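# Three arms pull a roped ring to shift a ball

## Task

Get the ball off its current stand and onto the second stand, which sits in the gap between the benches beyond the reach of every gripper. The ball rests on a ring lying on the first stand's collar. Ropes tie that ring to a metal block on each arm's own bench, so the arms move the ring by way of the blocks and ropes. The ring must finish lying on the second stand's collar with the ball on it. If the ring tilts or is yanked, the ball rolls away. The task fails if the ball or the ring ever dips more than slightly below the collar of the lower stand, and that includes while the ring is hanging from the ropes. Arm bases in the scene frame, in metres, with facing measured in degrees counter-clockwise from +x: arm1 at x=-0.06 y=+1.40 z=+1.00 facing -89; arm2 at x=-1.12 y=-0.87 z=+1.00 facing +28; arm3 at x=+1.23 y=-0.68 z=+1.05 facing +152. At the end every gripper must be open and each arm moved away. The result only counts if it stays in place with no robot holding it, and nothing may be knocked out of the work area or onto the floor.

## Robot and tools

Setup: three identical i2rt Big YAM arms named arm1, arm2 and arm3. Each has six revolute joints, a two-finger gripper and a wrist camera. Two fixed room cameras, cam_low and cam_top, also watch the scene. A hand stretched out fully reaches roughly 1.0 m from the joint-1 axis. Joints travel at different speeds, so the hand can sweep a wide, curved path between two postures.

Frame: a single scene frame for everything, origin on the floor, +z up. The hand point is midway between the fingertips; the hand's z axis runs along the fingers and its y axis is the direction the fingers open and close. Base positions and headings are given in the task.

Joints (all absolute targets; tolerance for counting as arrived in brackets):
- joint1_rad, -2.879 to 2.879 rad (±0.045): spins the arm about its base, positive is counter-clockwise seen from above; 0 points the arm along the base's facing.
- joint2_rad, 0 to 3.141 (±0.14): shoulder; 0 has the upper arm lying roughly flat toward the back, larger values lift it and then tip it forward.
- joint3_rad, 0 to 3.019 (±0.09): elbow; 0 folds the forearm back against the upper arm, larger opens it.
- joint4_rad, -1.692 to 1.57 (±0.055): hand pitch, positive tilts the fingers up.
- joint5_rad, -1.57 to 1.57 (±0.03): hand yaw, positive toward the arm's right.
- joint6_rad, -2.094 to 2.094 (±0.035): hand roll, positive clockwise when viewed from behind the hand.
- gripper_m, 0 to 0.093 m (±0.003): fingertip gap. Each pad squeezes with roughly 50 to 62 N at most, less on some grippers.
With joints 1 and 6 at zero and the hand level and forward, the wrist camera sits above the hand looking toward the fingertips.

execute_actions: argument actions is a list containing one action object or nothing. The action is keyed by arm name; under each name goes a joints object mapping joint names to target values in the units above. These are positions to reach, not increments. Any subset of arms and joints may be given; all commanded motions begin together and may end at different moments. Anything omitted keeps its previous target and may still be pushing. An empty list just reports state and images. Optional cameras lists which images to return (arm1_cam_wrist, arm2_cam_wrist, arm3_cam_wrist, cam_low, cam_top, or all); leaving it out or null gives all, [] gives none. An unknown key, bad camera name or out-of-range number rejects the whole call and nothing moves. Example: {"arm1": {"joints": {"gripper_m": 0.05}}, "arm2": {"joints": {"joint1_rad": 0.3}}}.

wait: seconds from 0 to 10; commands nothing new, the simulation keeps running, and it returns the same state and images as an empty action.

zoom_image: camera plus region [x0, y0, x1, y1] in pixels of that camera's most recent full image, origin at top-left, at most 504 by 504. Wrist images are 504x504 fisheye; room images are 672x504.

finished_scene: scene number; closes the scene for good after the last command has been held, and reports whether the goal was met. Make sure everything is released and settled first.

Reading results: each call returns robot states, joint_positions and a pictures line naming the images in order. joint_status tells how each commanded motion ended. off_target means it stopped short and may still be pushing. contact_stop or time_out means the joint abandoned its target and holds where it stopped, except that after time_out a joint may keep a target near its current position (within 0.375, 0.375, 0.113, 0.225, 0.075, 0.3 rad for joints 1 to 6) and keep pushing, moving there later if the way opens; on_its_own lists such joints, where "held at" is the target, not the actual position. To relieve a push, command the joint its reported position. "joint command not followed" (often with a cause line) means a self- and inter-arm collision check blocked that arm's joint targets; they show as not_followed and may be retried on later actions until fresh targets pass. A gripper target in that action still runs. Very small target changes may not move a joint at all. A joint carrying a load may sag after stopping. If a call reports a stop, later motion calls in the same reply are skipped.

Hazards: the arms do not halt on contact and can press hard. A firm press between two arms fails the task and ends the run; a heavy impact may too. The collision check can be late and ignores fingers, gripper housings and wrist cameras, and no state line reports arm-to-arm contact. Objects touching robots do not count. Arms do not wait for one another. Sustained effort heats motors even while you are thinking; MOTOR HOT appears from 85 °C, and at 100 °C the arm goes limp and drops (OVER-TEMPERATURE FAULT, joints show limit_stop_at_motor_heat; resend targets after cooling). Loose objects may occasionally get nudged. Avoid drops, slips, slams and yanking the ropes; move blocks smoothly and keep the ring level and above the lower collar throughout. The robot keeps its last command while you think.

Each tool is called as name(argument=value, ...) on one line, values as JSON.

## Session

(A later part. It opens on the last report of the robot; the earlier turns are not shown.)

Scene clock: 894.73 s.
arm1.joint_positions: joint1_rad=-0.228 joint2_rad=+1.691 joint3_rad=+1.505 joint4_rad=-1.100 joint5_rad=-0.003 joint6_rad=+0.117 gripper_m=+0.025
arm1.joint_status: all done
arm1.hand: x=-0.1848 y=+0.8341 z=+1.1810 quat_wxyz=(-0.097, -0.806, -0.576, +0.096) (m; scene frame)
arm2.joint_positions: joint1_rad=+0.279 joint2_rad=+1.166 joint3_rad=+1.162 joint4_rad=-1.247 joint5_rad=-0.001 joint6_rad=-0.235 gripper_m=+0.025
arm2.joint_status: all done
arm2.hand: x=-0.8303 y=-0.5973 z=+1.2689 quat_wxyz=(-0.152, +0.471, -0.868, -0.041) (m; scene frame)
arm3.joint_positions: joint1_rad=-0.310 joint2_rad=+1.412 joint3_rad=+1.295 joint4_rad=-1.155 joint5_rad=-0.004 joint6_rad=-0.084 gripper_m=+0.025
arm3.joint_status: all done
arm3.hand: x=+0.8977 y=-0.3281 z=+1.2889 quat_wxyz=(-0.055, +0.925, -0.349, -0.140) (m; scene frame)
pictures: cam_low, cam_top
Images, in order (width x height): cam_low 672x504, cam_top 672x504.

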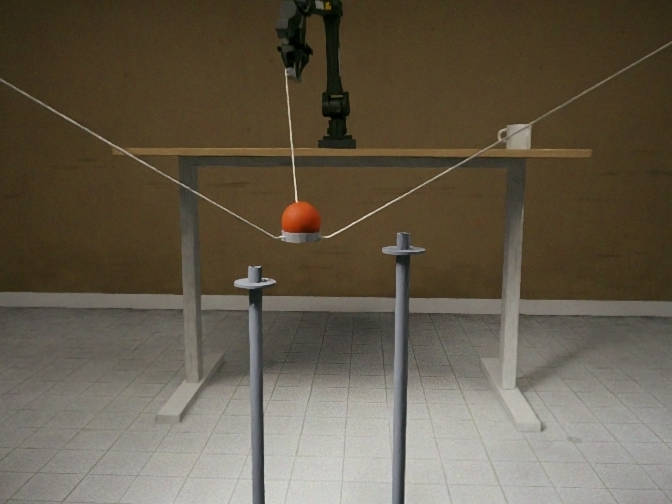

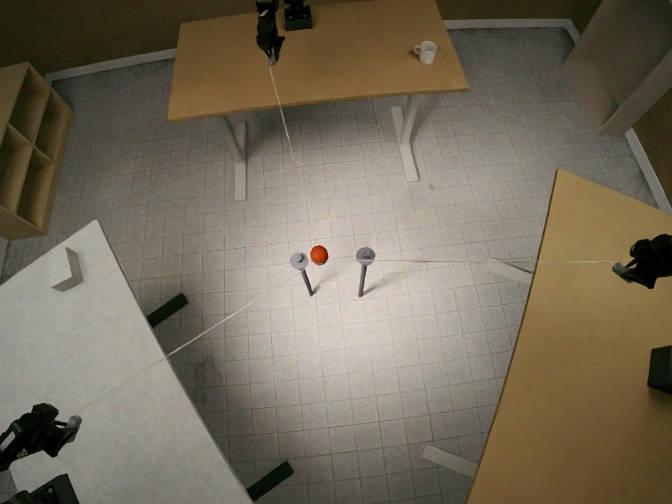

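execute_actions(actions=[{"arm1":{"joints":{"joint1_rad":-0.313,"joint2_rad":1.695}},"arm2":{"joints":{"joint1_rad":0.374,"joint2_rad":1.095,"joint3_rad":1.078}},"arm3":{"joints":{"joint1_rad":-0.26,"joint2_rad":1.52,"joint3_rad":1.443}}}], cameras=["cam_low","cam_top"])

zoom_image(camera="cam_low", region=[200,190,350,310])

Scene clock: 913.07 s.
arm1.joint_positions: joint1_rad=-0.311 joint2_rad=+1.706 joint3_rad=+1.505 joint4_rad=-1.100 joint5_rad=-0.003 joint6_rad=+0.117 gripper_m=+0.025
arm1.joint_status: all done
arm1.hand: x=-0.2312 y=+0.8453 z=+1.1717 quat_wxyz=(-0.088, -0.830, -0.543, +0.093) (m; scene frame)
arm2.joint_positions: joint1_rad=+0.377 joint2_rad=+1.111 joint3_rad=+1.084 joint4_rad=-1.247 joint5_rad=+0.000 joint6_rad=-0.235 gripper_m=+0.025
arm2.joint_status: all done
arm2.hand: x=-0.8753 y=-0.5905 z=+1.2529 quat_wxyz=(-0.139, +0.514, -0.845, -0.045) (m; scene frame)
arm3.joint_positions: joint1_rad=-0.260 joint2_rad=+1.540 joint3_rad=+1.395 joint4_rad=-1.155 joint5_rad=-0.004 joint6_rad=-0.084 gripper_m=+0.025
arm3.joint_status: all done
arm3.hand: x=+0.8508 y=-0.3170 z=+1.2729 quat_wxyz=(-0.047, +0.935, -0.326, -0.129) (m; scene frame)
pictures: cam_low, cam_top
Images, in order (width x height): cam_low 672x504, cam_top 672x504.

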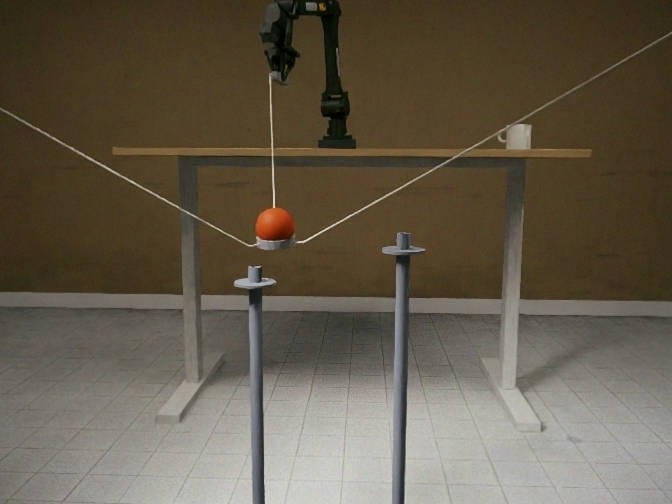

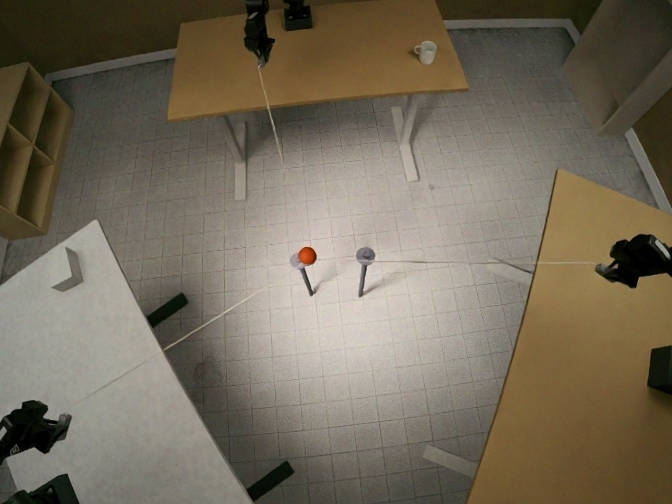

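Region (200, 190, 350, 310) of cam_low's 672x504 image, scaled by 3.360, with more detail than that image has; it fills the top 403 rows of this view, and the rest is white.

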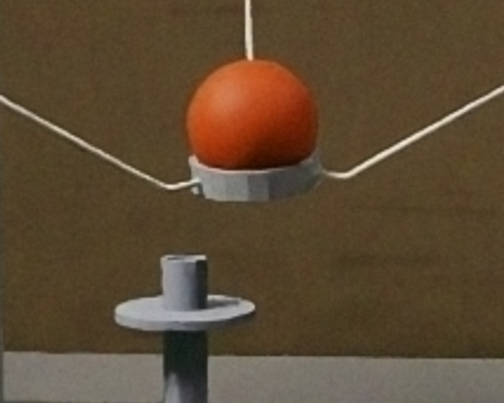

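execute_actions(actions=[], cameras=[])

Scene clock: 917.73 s.
arm1.joint_positions: joint1_rad=-0.311 joint2_rad=+1.706 joint3_rad=+1.505 joint4_rad=-1.100 joint5_rad=-0.003 joint6_rad=+0.117 gripper_m=+0.025
arm1.joint_status: all done
arm1.hand: x=-0.2312 y=+0.8453 z=+1.1717 quat_wxyz=(-0.088, -0.830, -0.543, +0.093) (m; scene frame)
arm2.joint_positions: joint1_rad=+0.377 joint2_rad=+1.111 joint3_rad=+1.084 joint4_rad=-1.247 joint5_rad=+0.000 joint6_rad=-0.235 gripper_m=+0.025
arm2.joint_status: all done
arm2.hand: x=-0.8753 y=-0.5905 z=+1.2529 quat_wxyz=(-0.139, +0.514, -0.845, -0.045) (m; scene frame)
arm3.joint_positions: joint1_rad=-0.260 joint2_rad=+1.540 joint3_rad=+1.395 joint4_rad=-1.155 joint5_rad=-0.004 joint6_rad=-0.084 gripper_m=+0.025
arm3.joint_status: all done
arm3.hand: x=+0.8508 y=-0.3170 z=+1.2729 quat_wxyz=(-0.047, +0.935, -0.326, -0.129) (m; scene frame)
pictures: none
No camera images: the call's "cameras" was empty. Leave "cameras" out to get every camera's image.

execute_actions(actions=[], cameras=["cam_low","cam_top"])

zoom_image(camera="cam_low", region=[200,190,350,310])

zoom_image(camera="cam_top", region=[270,230,350,290])

Scene clock: 940.57 s.
arm1.joint_positions: joint1_rad=-0.311 joint2_rad=+1.706 joint3_rad=+1.505 joint4_rad=-1.100 joint5_rad=-0.003 joint6_rad=+0.117 gripper_m=+0.025
arm1.joint_status: all done
arm1.hand: x=-0.2312 y=+0.8453 z=+1.1717 quat_wxyz=(-0.088, -0.830, -0.543, +0.093) (m; scene frame)
arm2.joint_positions: joint1_rad=+0.377 joint2_rad=+1.111 joint3_rad=+1.084 joint4_rad=-1.247 joint5_rad=+0.000 joint6_rad=-0.235 gripper_m=+0.025
arm2.joint_status: all done
arm2.hand: x=-0.8753 y=-0.5905 z=+1.2529 quat_wxyz=(-0.139, +0.514, -0.845, -0.045) (m; scene frame)
arm3.joint_positions: joint1_rad=-0.260 joint2_rad=+1.540 joint3_rad=+1.395 joint4_rad=-1.155 joint5_rad=-0.004 joint6_rad=-0.084 gripper_m=+0.025
arm3.joint_status: all done
arm3.hand: x=+0.8508 y=-0.3170 z=+1.2729 quat_wxyz=(-0.047, +0.935, -0.326, -0.129) (m; scene frame)
pictures: cam_low, cam_top
Images, in order (width x height): cam_low 672x504, cam_top 672x504.

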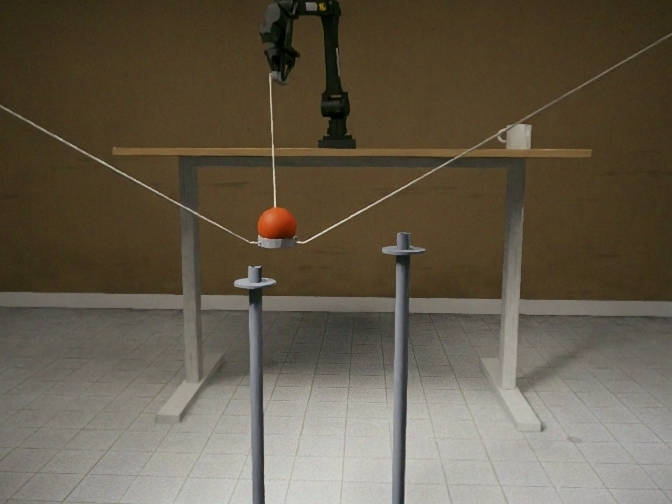

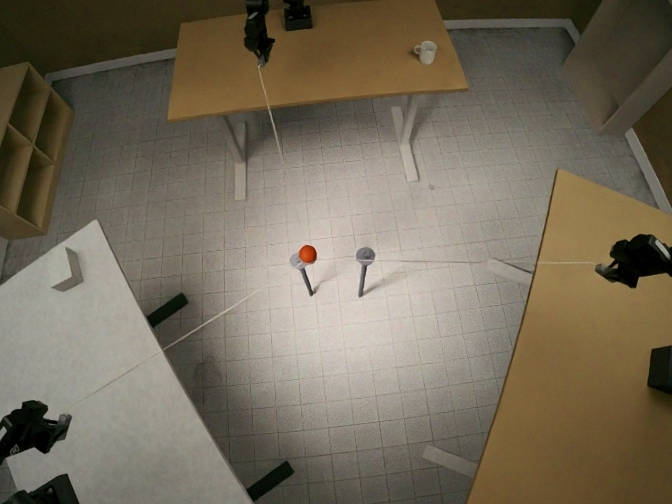

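Region (200, 190, 350, 310) of cam_low's 672x504 image, scaled by 3.360, with more detail than that image has; it fills the top 403 rows of this view, and the rest is white.

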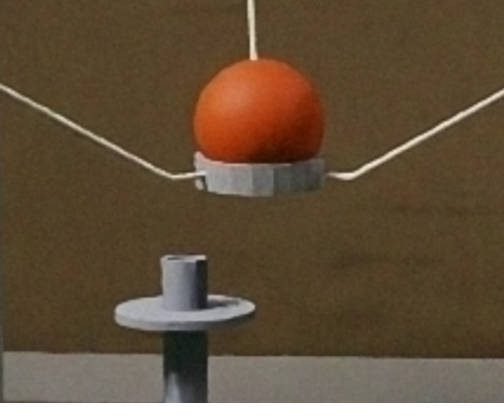

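Region (270, 230, 350, 290) of cam_top's 672x504 image, scaled by 6.300, with more detail than that image has; it fills the top 378 rows of this view, and the rest is white.

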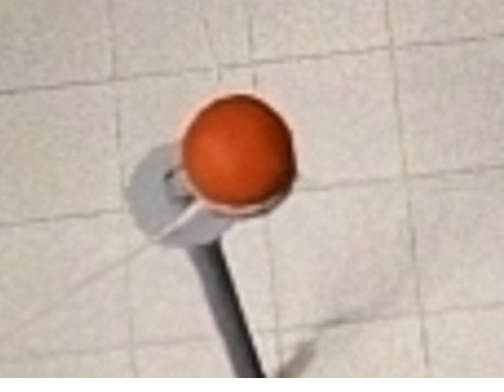

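execute_actions(actions=[{"arm1":{"joints":{"joint1_rad":-0.393,"joint2_rad":1.723}},"arm2":{"joints":{"joint1_rad":0.488,"joint2_rad":1.064,"joint3_rad":1.022}},"arm3":{"joints":{"joint1_rad":-0.223,"joint2_rad":1.652,"joint3_rad":1.563}}}], cameras=["cam_low","cam_top"])

zoom_image(camera="cam_low", region=[180,190,330,310])

Scene clock: 974.20 s.
arm1.joint_positions: joint1_rad=-0.388 joint2_rad=+1.738 joint3_rad=+1.505 joint4_rad=-1.100 joint5_rad=-0.004 joint6_rad=+0.117 gripper_m=+0.025
arm1.joint_status: all done
arm1.hand: x=-0.2740 y=+0.8589 z=+1.1533 quat_wxyz=(-0.074, -0.852, -0.511, +0.084) (m; scene frame)
arm2.joint_positions: joint1_rad=+0.490 joint2_rad=+1.081 joint3_rad=+1.028 joint4_rad=-1.247 joint5_rad=+0.001 joint6_rad=-0.235 gripper_m=+0.025
arm2.joint_status: all done
arm2.hand: x=-0.9180 y=-0.5796 z=+1.2382 quat_wxyz=(-0.124, +0.562, -0.816, -0.048) (m; scene frame)
arm3.joint_positions: joint1_rad=-0.225 joint2_rad=+1.672 joint3_rad=+1.514 joint4_rad=-1.155 joint5_rad=-0.004 joint6_rad=-0.084 gripper_m=+0.025
arm3.joint_status: all done
arm3.hand: x=+0.8040 y=-0.3007 z=+1.2567 quat_wxyz=(-0.042, +0.942, -0.310, -0.123) (m; scene frame)
pictures: cam_low, cam_top
Images, in order (width x height): cam_low 672x504, cam_top 672x504.

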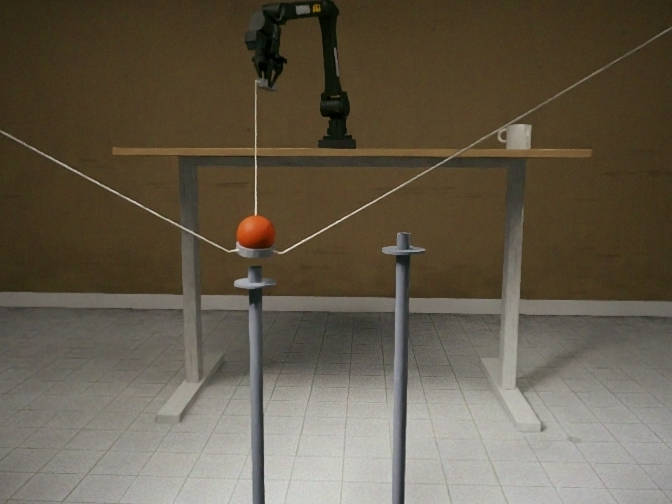

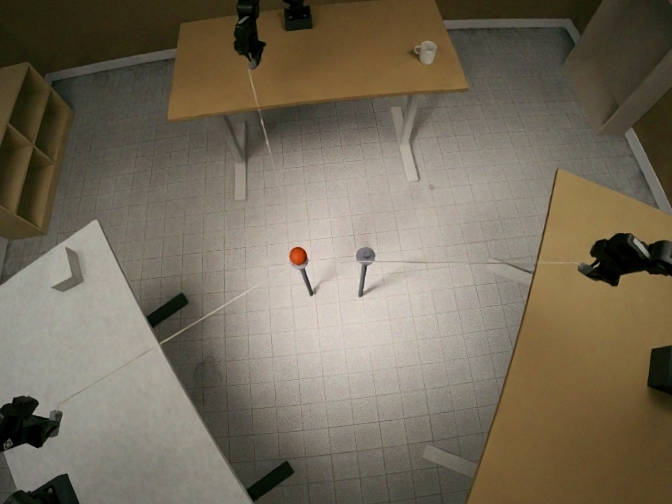

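Region (180, 190, 330, 310) of cam_low's 672x504 image, scaled by 3.360, with more detail than that image has; it fills the top 403 rows of this view, and the rest is white.

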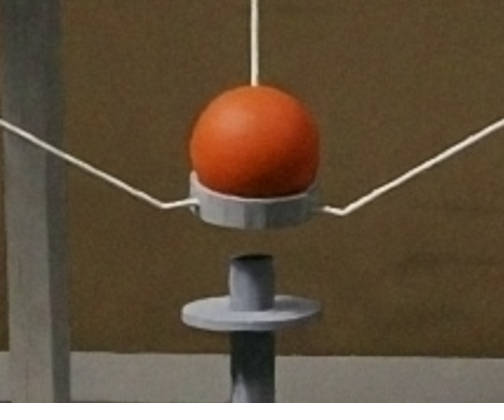

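execute_actions(actions=[], cameras=["cam_low","cam_top"])

zoom_image(camera="cam_low", region=[200,200,310,300])

zoom_image(camera="cam_top", region=[270,230,350,290])

Scene clock: 985.87 s.
arm1.joint_positions: joint1_rad=-0.388 joint2_rad=+1.738 joint3_rad=+1.505 joint4_rad=-1.100 joint5_rad=-0.004 joint6_rad=+0.117 gripper_m=+0.025
arm1.joint_status: all done
arm1.hand: x=-0.2740 y=+0.8589 z=+1.1533 quat_wxyz=(-0.074, -0.852, -0.511, +0.084) (m; scene frame)
arm2.joint_positions: joint1_rad=+0.490 joint2_rad=+1.081 joint3_rad=+1.028 joint4_rad=-1.247 joint5_rad=+0.001 joint6_rad=-0.235 gripper_m=+0.025
arm2.joint_status: all done
arm2.hand: x=-0.9180 y=-0.5796 z=+1.2382 quat_wxyz=(-0.124, +0.562, -0.816, -0.048) (m; scene frame)
arm3.joint_positions: joint1_rad=-0.225 joint2_rad=+1.672 joint3_rad=+1.514 joint4_rad=-1.155 joint5_rad=-0.004 joint6_rad=-0.084 gripper_m=+0.025
arm3.joint_status: all done
arm3.hand: x=+0.8040 y=-0.3007 z=+1.2567 quat_wxyz=(-0.042, +0.942, -0.310, -0.123) (m; scene frame)
pictures: cam_low, cam_top
Images, in order (width x height): cam_low 672x504, cam_top 672x504.

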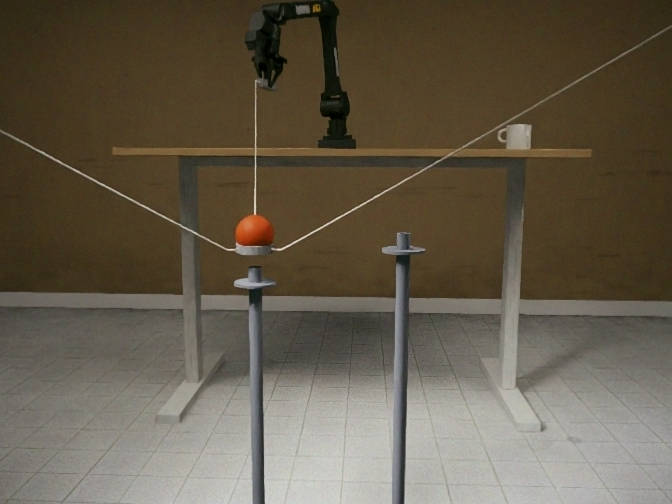

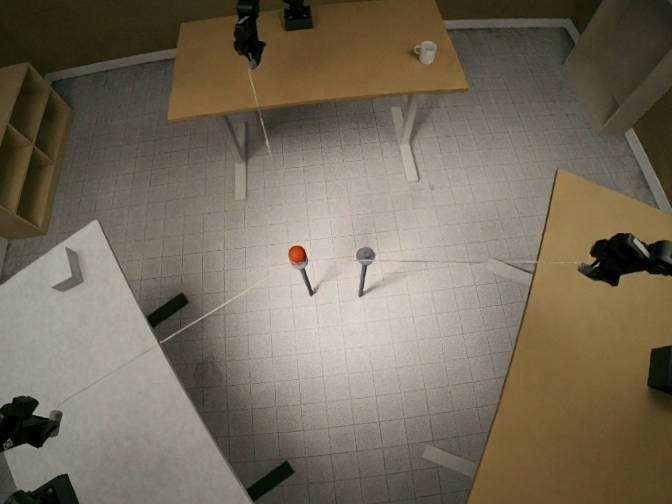

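Region (200, 200, 310, 300) of cam_low's 672x504 image, scaled by 4.582, with more detail than that image has; it fills the top 458 rows of this view, and the rest is white.

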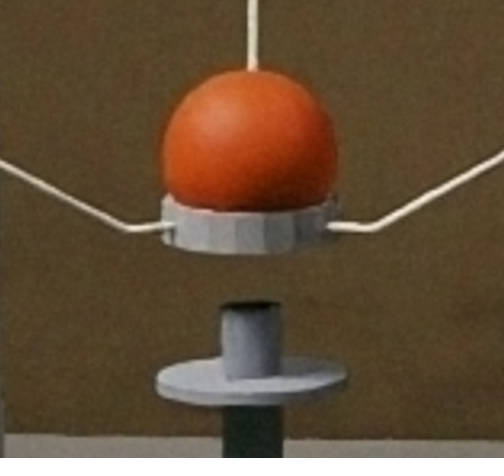

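Region (270, 230, 350, 290) of cam_top's 672x504 image, scaled by 6.300, with more detail than that image has; it fills the top 378 rows of this view, and the rest is white.

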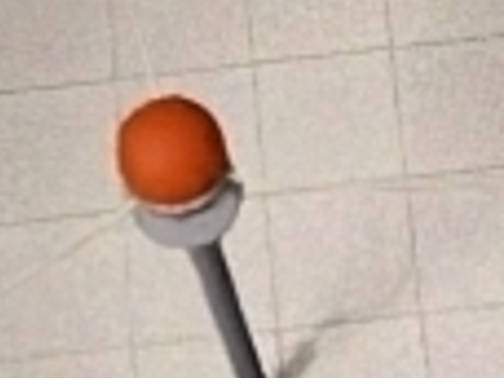

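execute_actions(actions=[{"arm1":{"joints":{"joint2_rad":1.762}},"arm2":{"joints":{"joint2_rad":1.118}},"arm3":{"joints":{"joint2_rad":1.703}}}], cameras=["cam_low","cam_top"])

zoom_image(camera="cam_low", region=[200,200,310,300])

Scene clock: 1007.40 s.
arm1.joint_positions: joint1_rad=-0.388 joint2_rad=+1.779 joint3_rad=+1.505 joint4_rad=-1.100 joint5_rad=-0.004 joint6_rad=+0.117 gripper_m=+0.025
arm1.joint_status: all done
arm1.hand: x=-0.2740 y=+0.8582 z=+1.1304 quat_wxyz=(-0.062, -0.854, -0.512, +0.068) (m; scene frame)
arm2.joint_positions: joint1_rad=+0.490 joint2_rad=+1.130 joint3_rad=+1.028 joint4_rad=-1.247 joint5_rad=+0.001 joint6_rad=-0.235 gripper_m=+0.025
arm2.joint_status: all done
arm2.hand: x=-0.9152 y=-0.5755 z=+1.2218 quat_wxyz=(-0.101, +0.564, -0.819, -0.039) (m; scene frame)
arm3.joint_positions: joint1_rad=-0.225 joint2_rad=+1.714 joint3_rad=+1.514 joint4_rad=-1.155 joint5_rad=-0.004 joint6_rad=-0.084 gripper_m=+0.025
arm3.joint_status: all done
arm3.hand: x=+0.8018 y=-0.2992 z=+1.2337 quat_wxyz=(-0.034, +0.944, -0.311, -0.104) (m; scene frame)
pictures: cam_low, cam_top
Images, in order (width x height): cam_low 672x504, cam_top 672x504.

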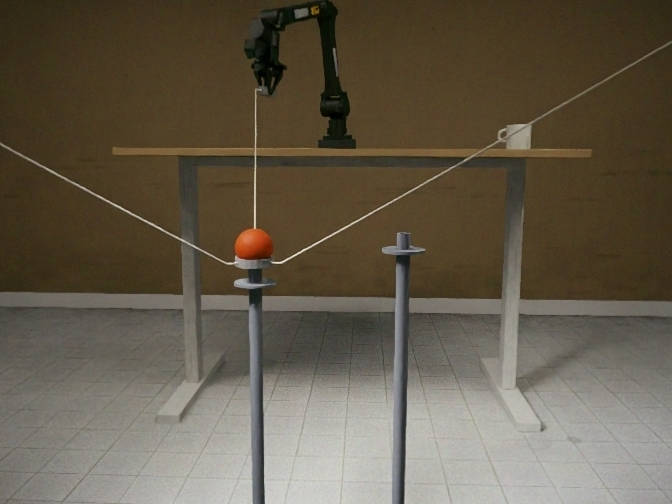

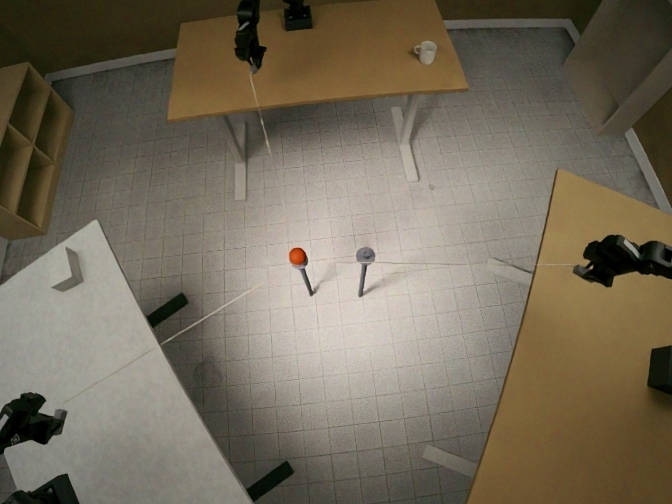

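Region (200, 200, 310, 300) of cam_low's 672x504 image, scaled by 4.582, with more detail than that image has; it fills the top 458 rows of this view, and the rest is white.

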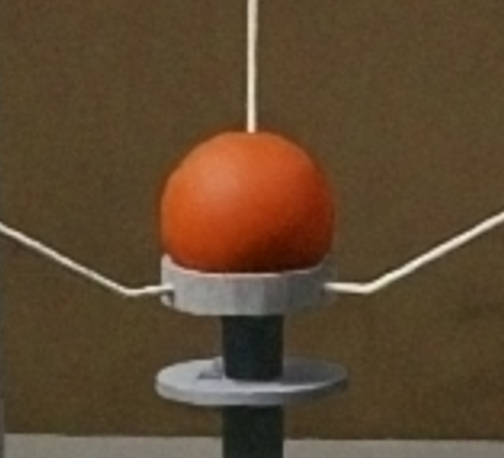

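execute_actions(actions=[], cameras=["cam_low","cam_top"])

zoom_image(camera="cam_low", region=[200,200,310,300])

zoom_image(camera="cam_top", region=[270,230,350,290])

Scene clock: 1015.80 s.
arm1.joint_positions: joint1_rad=-0.388 joint2_rad=+1.779 joint3_rad=+1.505 joint4_rad=-1.100 joint5_rad=-0.004 joint6_rad=+0.117 gripper_m=+0.025
arm1.joint_status: all done
arm1.hand: x=-0.2740 y=+0.8582 z=+1.1304 quat_wxyz=(-0.062, -0.854, -0.512, +0.068) (m; scene frame)
arm2.joint_positions: joint1_rad=+0.490 joint2_rad=+1.130 joint3_rad=+1.028 joint4_rad=-1.247 joint5_rad=+0.001 joint6_rad=-0.235 gripper_m=+0.025
arm2.joint_status: all done
arm2.hand: x=-0.9152 y=-0.5755 z=+1.2218 quat_wxyz=(-0.101, +0.564, -0.819, -0.039) (m; scene frame)
arm3.joint_positions: joint1_rad=-0.225 joint2_rad=+1.714 joint3_rad=+1.514 joint4_rad=-1.155 joint5_rad=-0.004 joint6_rad=-0.084 gripper_m=+0.025
arm3.joint_status: all done
arm3.hand: x=+0.8018 y=-0.2992 z=+1.2337 quat_wxyz=(-0.034, +0.944, -0.311, -0.104) (m; scene frame)
pictures: cam_low, cam_top
Images, in order (width x height): cam_low 672x504, cam_top 672x504.

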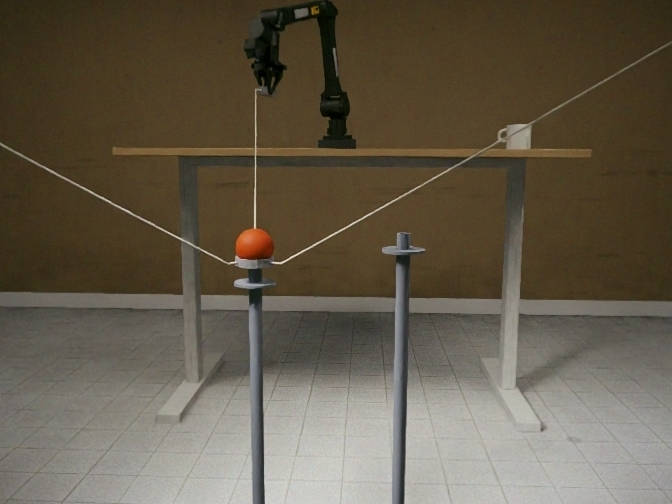

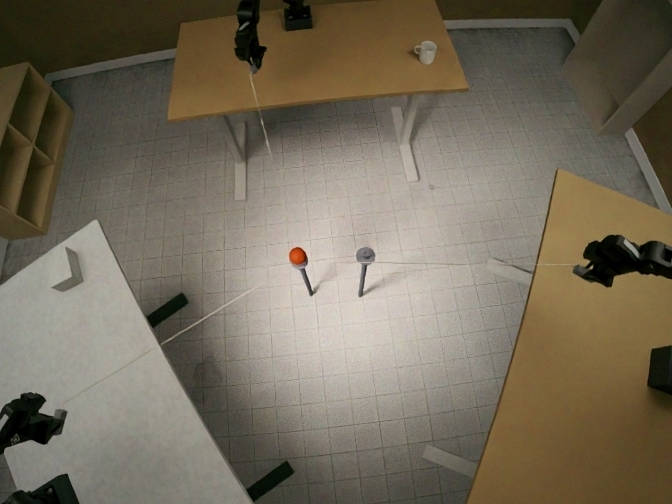

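Region (200, 200, 310, 300) of cam_low's 672x504 image, scaled by 4.582, with more detail than that image has; it fills the top 458 rows of this view, and the rest is white.

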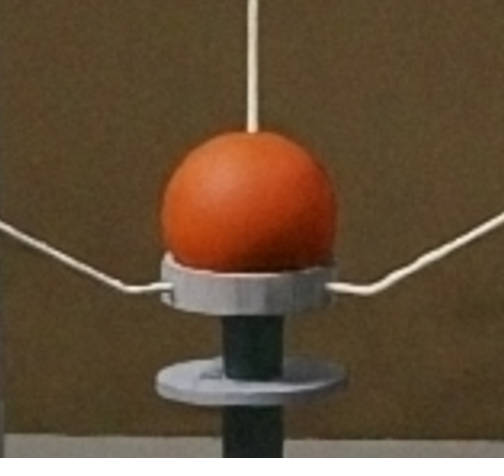

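Region (270, 230, 350, 290) of cam_top's 672x504 image, scaled by 6.300, with more detail than that image has; it fills the top 378 rows of this view, and the rest is white.

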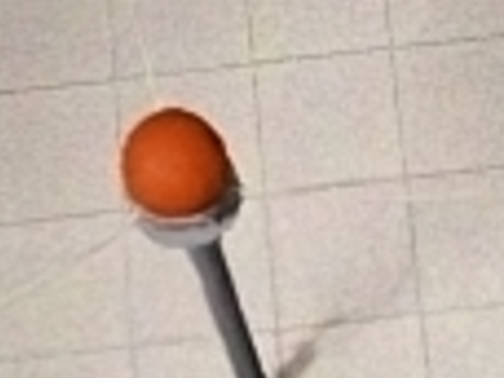

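execute_actions(actions=[{"arm1":{"joints":{"joint2_rad":1.82}},"arm2":{"joints":{"joint2_rad":1.187}},"arm3":{"joints":{"joint2_rad":1.755}}}], cameras=["cam_low","cam_top"])

zoom_image(camera="cam_low", region=[200,200,310,300])

Scene clock: 1091.63 s.
arm1.joint_positions: joint1_rad=-0.388 joint2_rad=+1.836 joint3_rad=+1.505 joint4_rad=-1.100 joint5_rad=-0.004 joint6_rad=+0.117 gripper_m=+0.025
arm1.joint_status: all done
arm1.hand: x=-0.2735 y=+0.8587 z=+1.0988 quat_wxyz=(-0.044, -0.856, -0.514, +0.046) (m; scene frame)
arm2.joint_positions: joint1_rad=+0.490 joint2_rad=+1.197 joint3_rad=+1.028 joint4_rad=-1.247 joint5_rad=+0.001 joint6_rad=-0.235 gripper_m=+0.025
arm2.joint_status: all done
arm2.hand: x=-0.9122 y=-0.5711 z=+1.1993 quat_wxyz=(-0.070, +0.566, -0.821, -0.027) (m; scene frame)
arm3.joint_positions: joint1_rad=-0.225 joint2_rad=+1.762 joint3_rad=+1.514 joint4_rad=-1.155 joint5_rad=-0.004 joint6_rad=-0.084 gripper_m=+0.025
arm3.joint_status: all done
arm3.hand: x=+0.8002 y=-0.2984 z=+1.2075 quat_wxyz=(-0.024, +0.946, -0.311, -0.082) (m; scene frame)
pictures: cam_low, cam_top
Images, in order (width x height): cam_low 672x504, cam_top 672x504.

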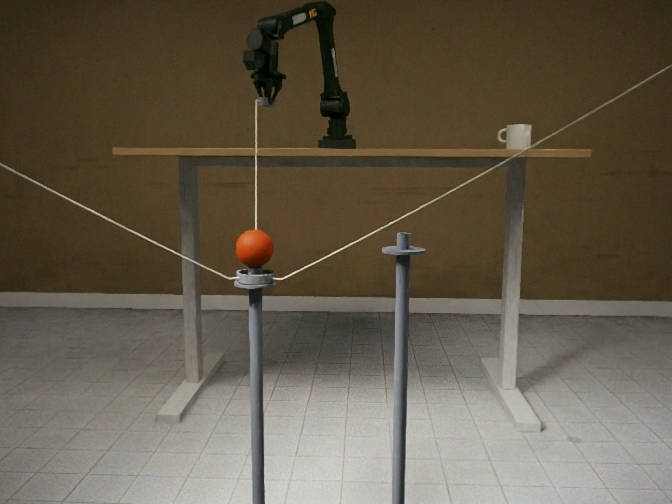

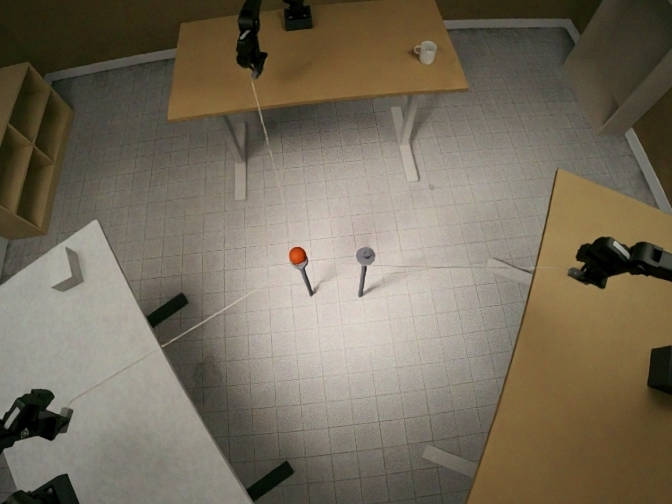

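Region (200, 200, 310, 300) of cam_low's 672x504 image, scaled by 4.582, with more detail than that image has; it fills the top 458 rows of this view, and the rest is white.

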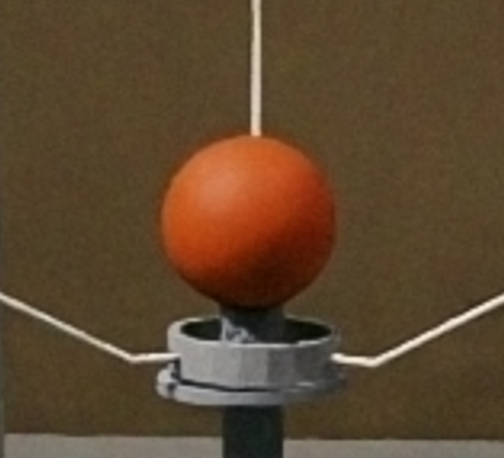

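execute_actions(actions=[{"arm1":{"joints":{"joint2_rad":1.982,"joint3_rad":1.452,"joint4_rad":-0.84}},"arm2":{"joints":{"joint2_rad":1.54,"joint3_rad":0.772,"joint4_rad":-0.629}},"arm3":{"joints":{"joint1_rad":-0.119,"joint2_rad":2.022,"joint3_rad":1.316,"joint4_rad":-0.674}}}])

zoom_image(camera="cam_low", region=[200,200,310,300])

Scene clock: 1108.43 s.
arm1.joint_positions: joint1_rad=-0.388 joint2_rad=+2.020 joint3_rad=+1.431 joint4_rad=-0.858 joint5_rad=-0.003 joint6_rad=+0.117 gripper_m=+0.025
arm1.joint_status: all done
arm1.hand: x=-0.2765 y=+0.8477 z=+0.9738 quat_wxyz=(-0.039, -0.856, -0.514, +0.039) (m; scene frame)
arm2.joint_positions: joint1_rad=+0.490 joint2_rad=+1.546 joint3_rad=+0.760 joint4_rad=-0.640 joint5_rad=+0.001 joint6_rad=-0.235 gripper_m=+0.025
arm2.joint_status: all done
arm2.hand: x=-0.8987 y=-0.5511 z=+0.9958 quat_wxyz=(-0.066, +0.566, -0.821, -0.025) (m; scene frame)
arm3.joint_positions: joint1_rad=-0.108 joint2_rad=+2.053 joint3_rad=+1.288 joint4_rad=-0.687 joint5_rad=-0.001 joint6_rad=-0.084 gripper_m=+0.025
arm3.joint_status: all done
arm3.hand: x=+0.7643 y=-0.3583 z=+0.9811 quat_wxyz=(-0.013, +0.965, -0.256, -0.061) (m; scene frame)
pictures: arm1_cam_wrist, arm2_cam_wrist, arm3_cam_wrist, cam_low, cam_top
Images, in order (width x height): arm1_cam_wrist 504x504, arm2_cam_wrist 504x504, arm3_cam_wrist 504x504, cam_low 672x504, cam_top 672x504.

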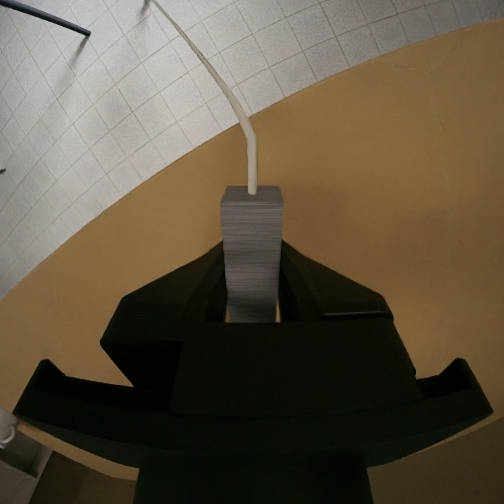

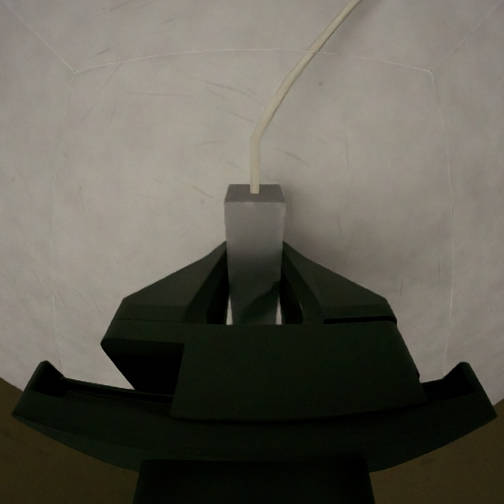

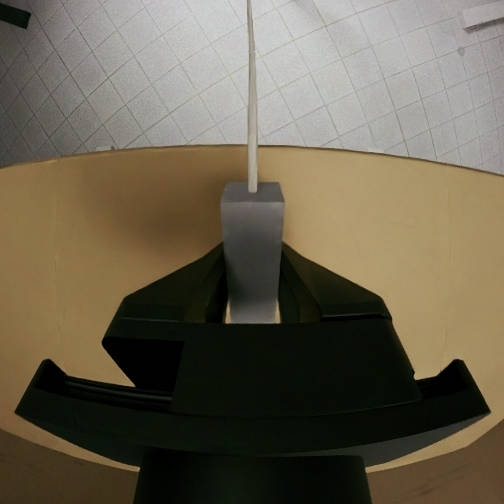

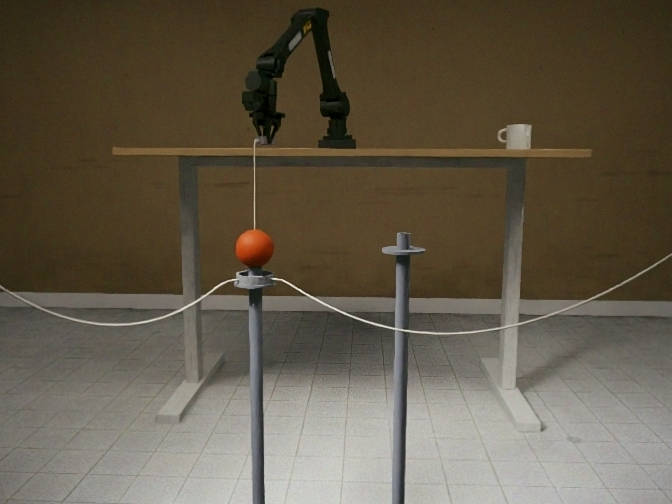

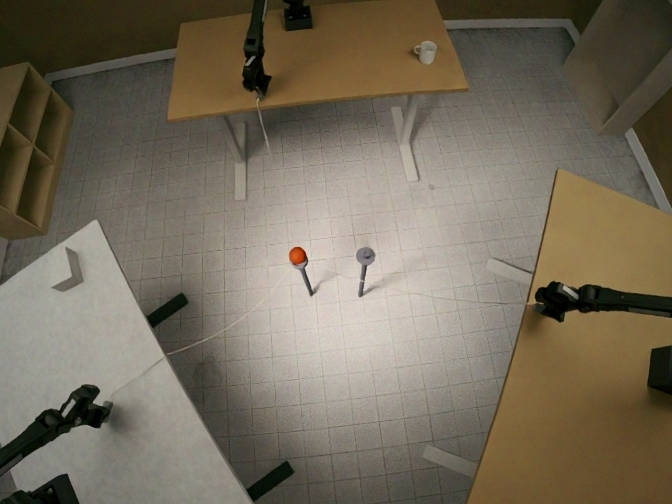

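Region (200, 200, 310, 300) of cam_low's 672x504 image, scaled by 4.582, with more detail than that image has; it fills the top 458 rows of this view, and the rest is white.

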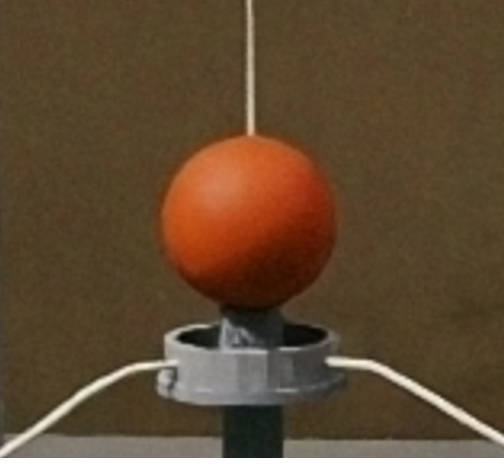

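execute_actions(actions=[{"arm1":{"joints":{"joint2_rad":2.028}},"arm2":{"joints":{"joint2_rad":1.596}},"arm3":{"joints":{"joint2_rad":2.064}}}], cameras=["cam_low"])

Scene clock: 1118.80 s.
arm1.joint_positions: joint1_rad=-0.388 joint2_rad=+2.026 joint3_rad=+1.431 joint4_rad=-0.858 joint5_rad=-0.003 joint6_rad=+0.117 gripper_m=+0.025
arm1.joint_status: all done
arm1.hand: x=-0.2761 y=+0.8485 z=+0.9704 quat_wxyz=(-0.037, -0.856, -0.514, +0.037) (m; scene frame)
arm2.joint_positions: joint1_rad=+0.490 joint2_rad=+1.596 joint3_rad=+0.760 joint4_rad=-0.638 joint5_rad=+0.001 joint6_rad=-0.235 gripper_m=+0.025
arm2.joint_status: all done
arm2.hand: x=-0.9025 y=-0.5566 z=+0.9778 quat_wxyz=(-0.044, +0.567, -0.823, -0.017) (m; scene frame)
arm3.joint_positions: joint1_rad=-0.108 joint2_rad=+2.053 joint3_rad=+1.288 joint4_rad=-0.687 joint5_rad=-0.001 joint6_rad=-0.084 gripper_m=+0.025
arm3.joint_status: all done
arm3.hand: x=+0.7643 y=-0.3583 z=+0.9811 quat_wxyz=(-0.013, +0.965, -0.256, -0.061) (m; scene frame)
pictures: cam_low
Images, in order (width x height): cam_low 672x504.

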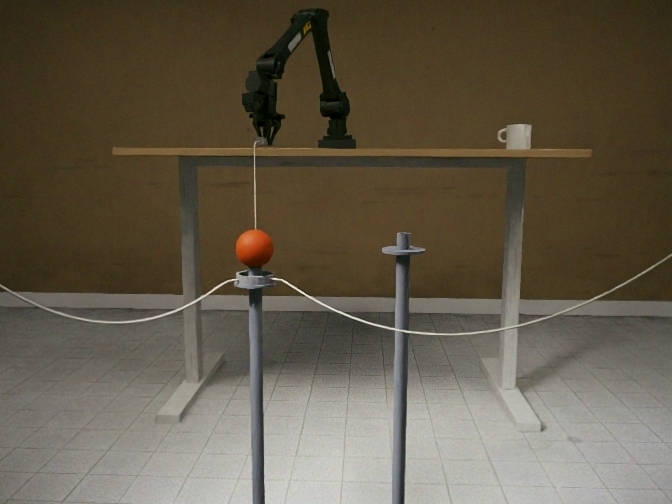

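execute_actions(actions=[{"arm1":{"joints":{"joint2_rad":2.048}},"arm3":{"joints":{"joint2_rad":2.085}}}], cameras=["arm1_cam_wrist","arm2_cam_wrist","arm3_cam_wrist"])

Scene clock: 1132.63 s.
arm1.joint_positions: joint1_rad=-0.388 joint2_rad=+2.043 joint3_rad=+1.431 joint4_rad=-0.856 joint5_rad=-0.002 joint6_rad=+0.117 gripper_m=+0.025
arm1.joint_status: all done
arm1.hand: x=-0.2754 y=+0.8505 z=+0.9609 quat_wxyz=(-0.032, -0.857, -0.514, +0.031) (m; scene frame)
arm2.joint_positions: joint1_rad=+0.490 joint2_rad=+1.596 joint3_rad=+0.760 joint4_rad=-0.638 joint5_rad=+0.001 joint6_rad=-0.235 gripper_m=+0.025
arm2.joint_status: not commanded
arm2.hand: x=-0.9025 y=-0.5566 z=+0.9778 quat_wxyz=(-0.044, +0.567, -0.823, -0.017) (m; scene frame)
arm3.joint_positions: joint1_rad=-0.108 joint2_rad=+2.075 joint3_rad=+1.288 joint4_rad=-0.686 joint5_rad=-0.001 joint6_rad=-0.084 gripper_m=+0.025
arm3.joint_status: all done
arm3.hand: x=+0.7679 y=-0.3610 z=+0.9692 quat_wxyz=(-0.010, +0.965, -0.256, -0.051) (m; scene frame)
pictures: arm1_cam_wrist, arm2_cam_wrist, arm3_cam_wrist
Images, in order (width x height): arm1_cam_wrist 504x504, arm2_cam_wrist 504x504, arm3_cam_wrist 504x504.

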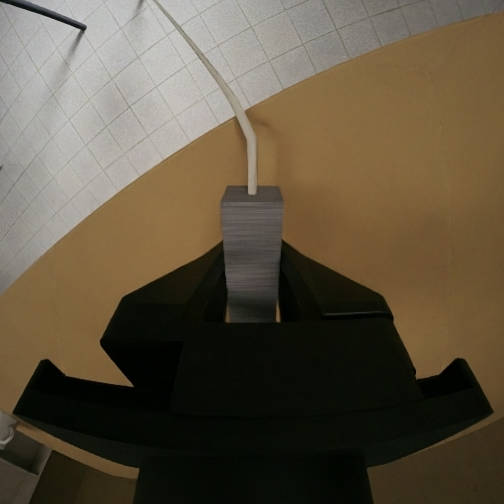

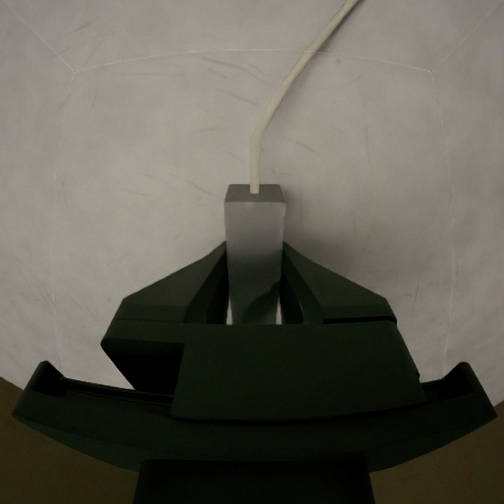

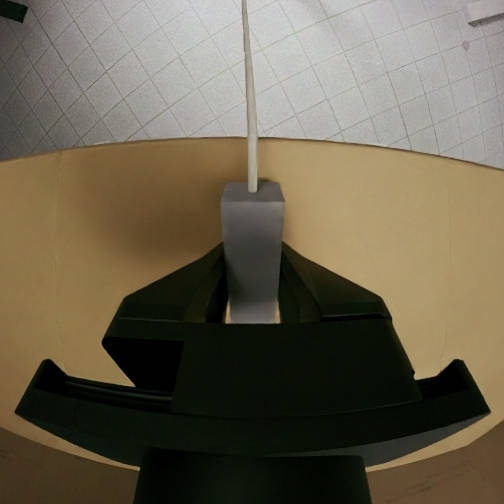

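All three blocks are resting on their benches, so I'm opening the grippers.

execute_actions(actions=[{"arm1":{"joints":{"gripper_m":0.05}},"arm2":{"joints":{"gripper_m":0.05}},"arm3":{"joints":{"gripper_m":0.05}}}], cameras=["arm1_cam_wrist","arm2_cam_wrist","arm3_cam_wrist","cam_low"])

Scene clock: 1139.77 s.
arm1.joint_positions: joint1_rad=-0.388 joint2_rad=+2.043 joint3_rad=+1.431 joint4_rad=-0.856 joint5_rad=-0.002 joint6_rad=+0.117 gripper_m=+0.050
arm1.joint_status: all done
arm1.hand: x=-0.2754 y=+0.8505 z=+0.9609 quat_wxyz=(-0.032, -0.857, -0.514, +0.031) (m; scene frame)
arm2.joint_positions: joint1_rad=+0.490 joint2_rad=+1.596 joint3_rad=+0.760 joint4_rad=-0.638 joint5_rad=+0.001 joint6_rad=-0.235 gripper_m=+0.050
arm2.joint_status: all done
arm2.hand: x=-0.9025 y=-0.5566 z=+0.9778 quat_wxyz=(-0.044, +0.567, -0.823, -0.017) (m; scene frame)
arm3.joint_positions: joint1_rad=-0.108 joint2_rad=+2.075 joint3_rad=+1.288 joint4_rad=-0.686 joint5_rad=-0.001 joint6_rad=-0.084 gripper_m=+0.050
arm3.joint_status: all done
arm3.hand: x=+0.7678 y=-0.3610 z=+0.9692 quat_wxyz=(-0.010, +0.965, -0.256, -0.051) (m; scene frame)
pictures: arm1_cam_wrist, arm2_cam_wrist, arm3_cam_wrist, cam_low
Images, in order (width x height): arm1_cam_wrist 504x504, arm2_cam_wrist 504x504, arm3_cam_wrist 504x504, cam_low 672x504.

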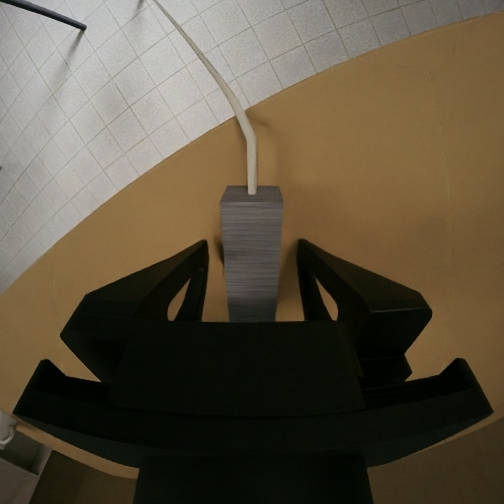

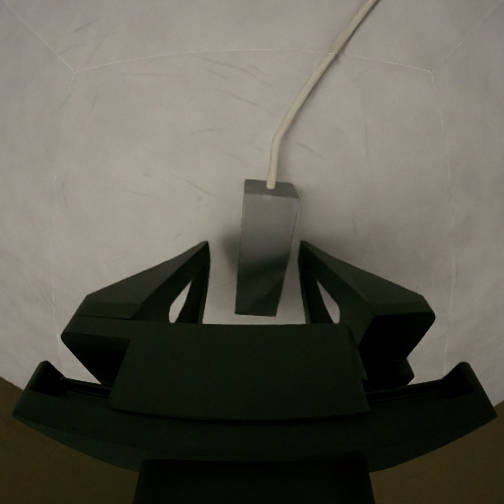

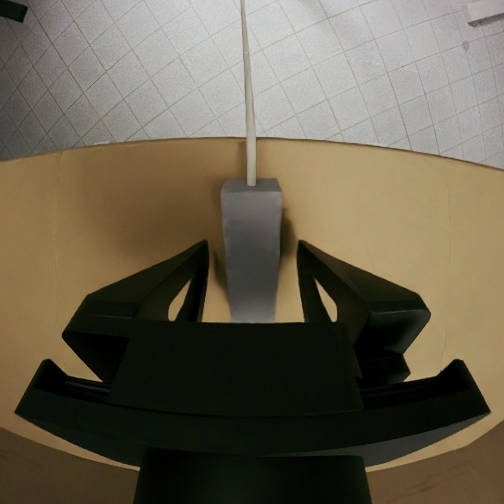

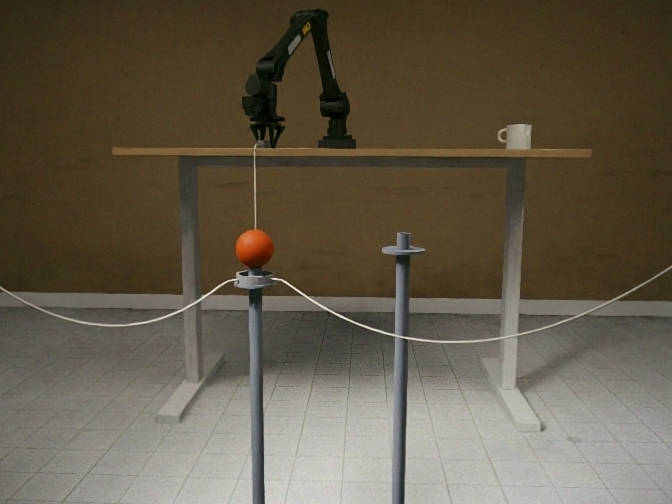

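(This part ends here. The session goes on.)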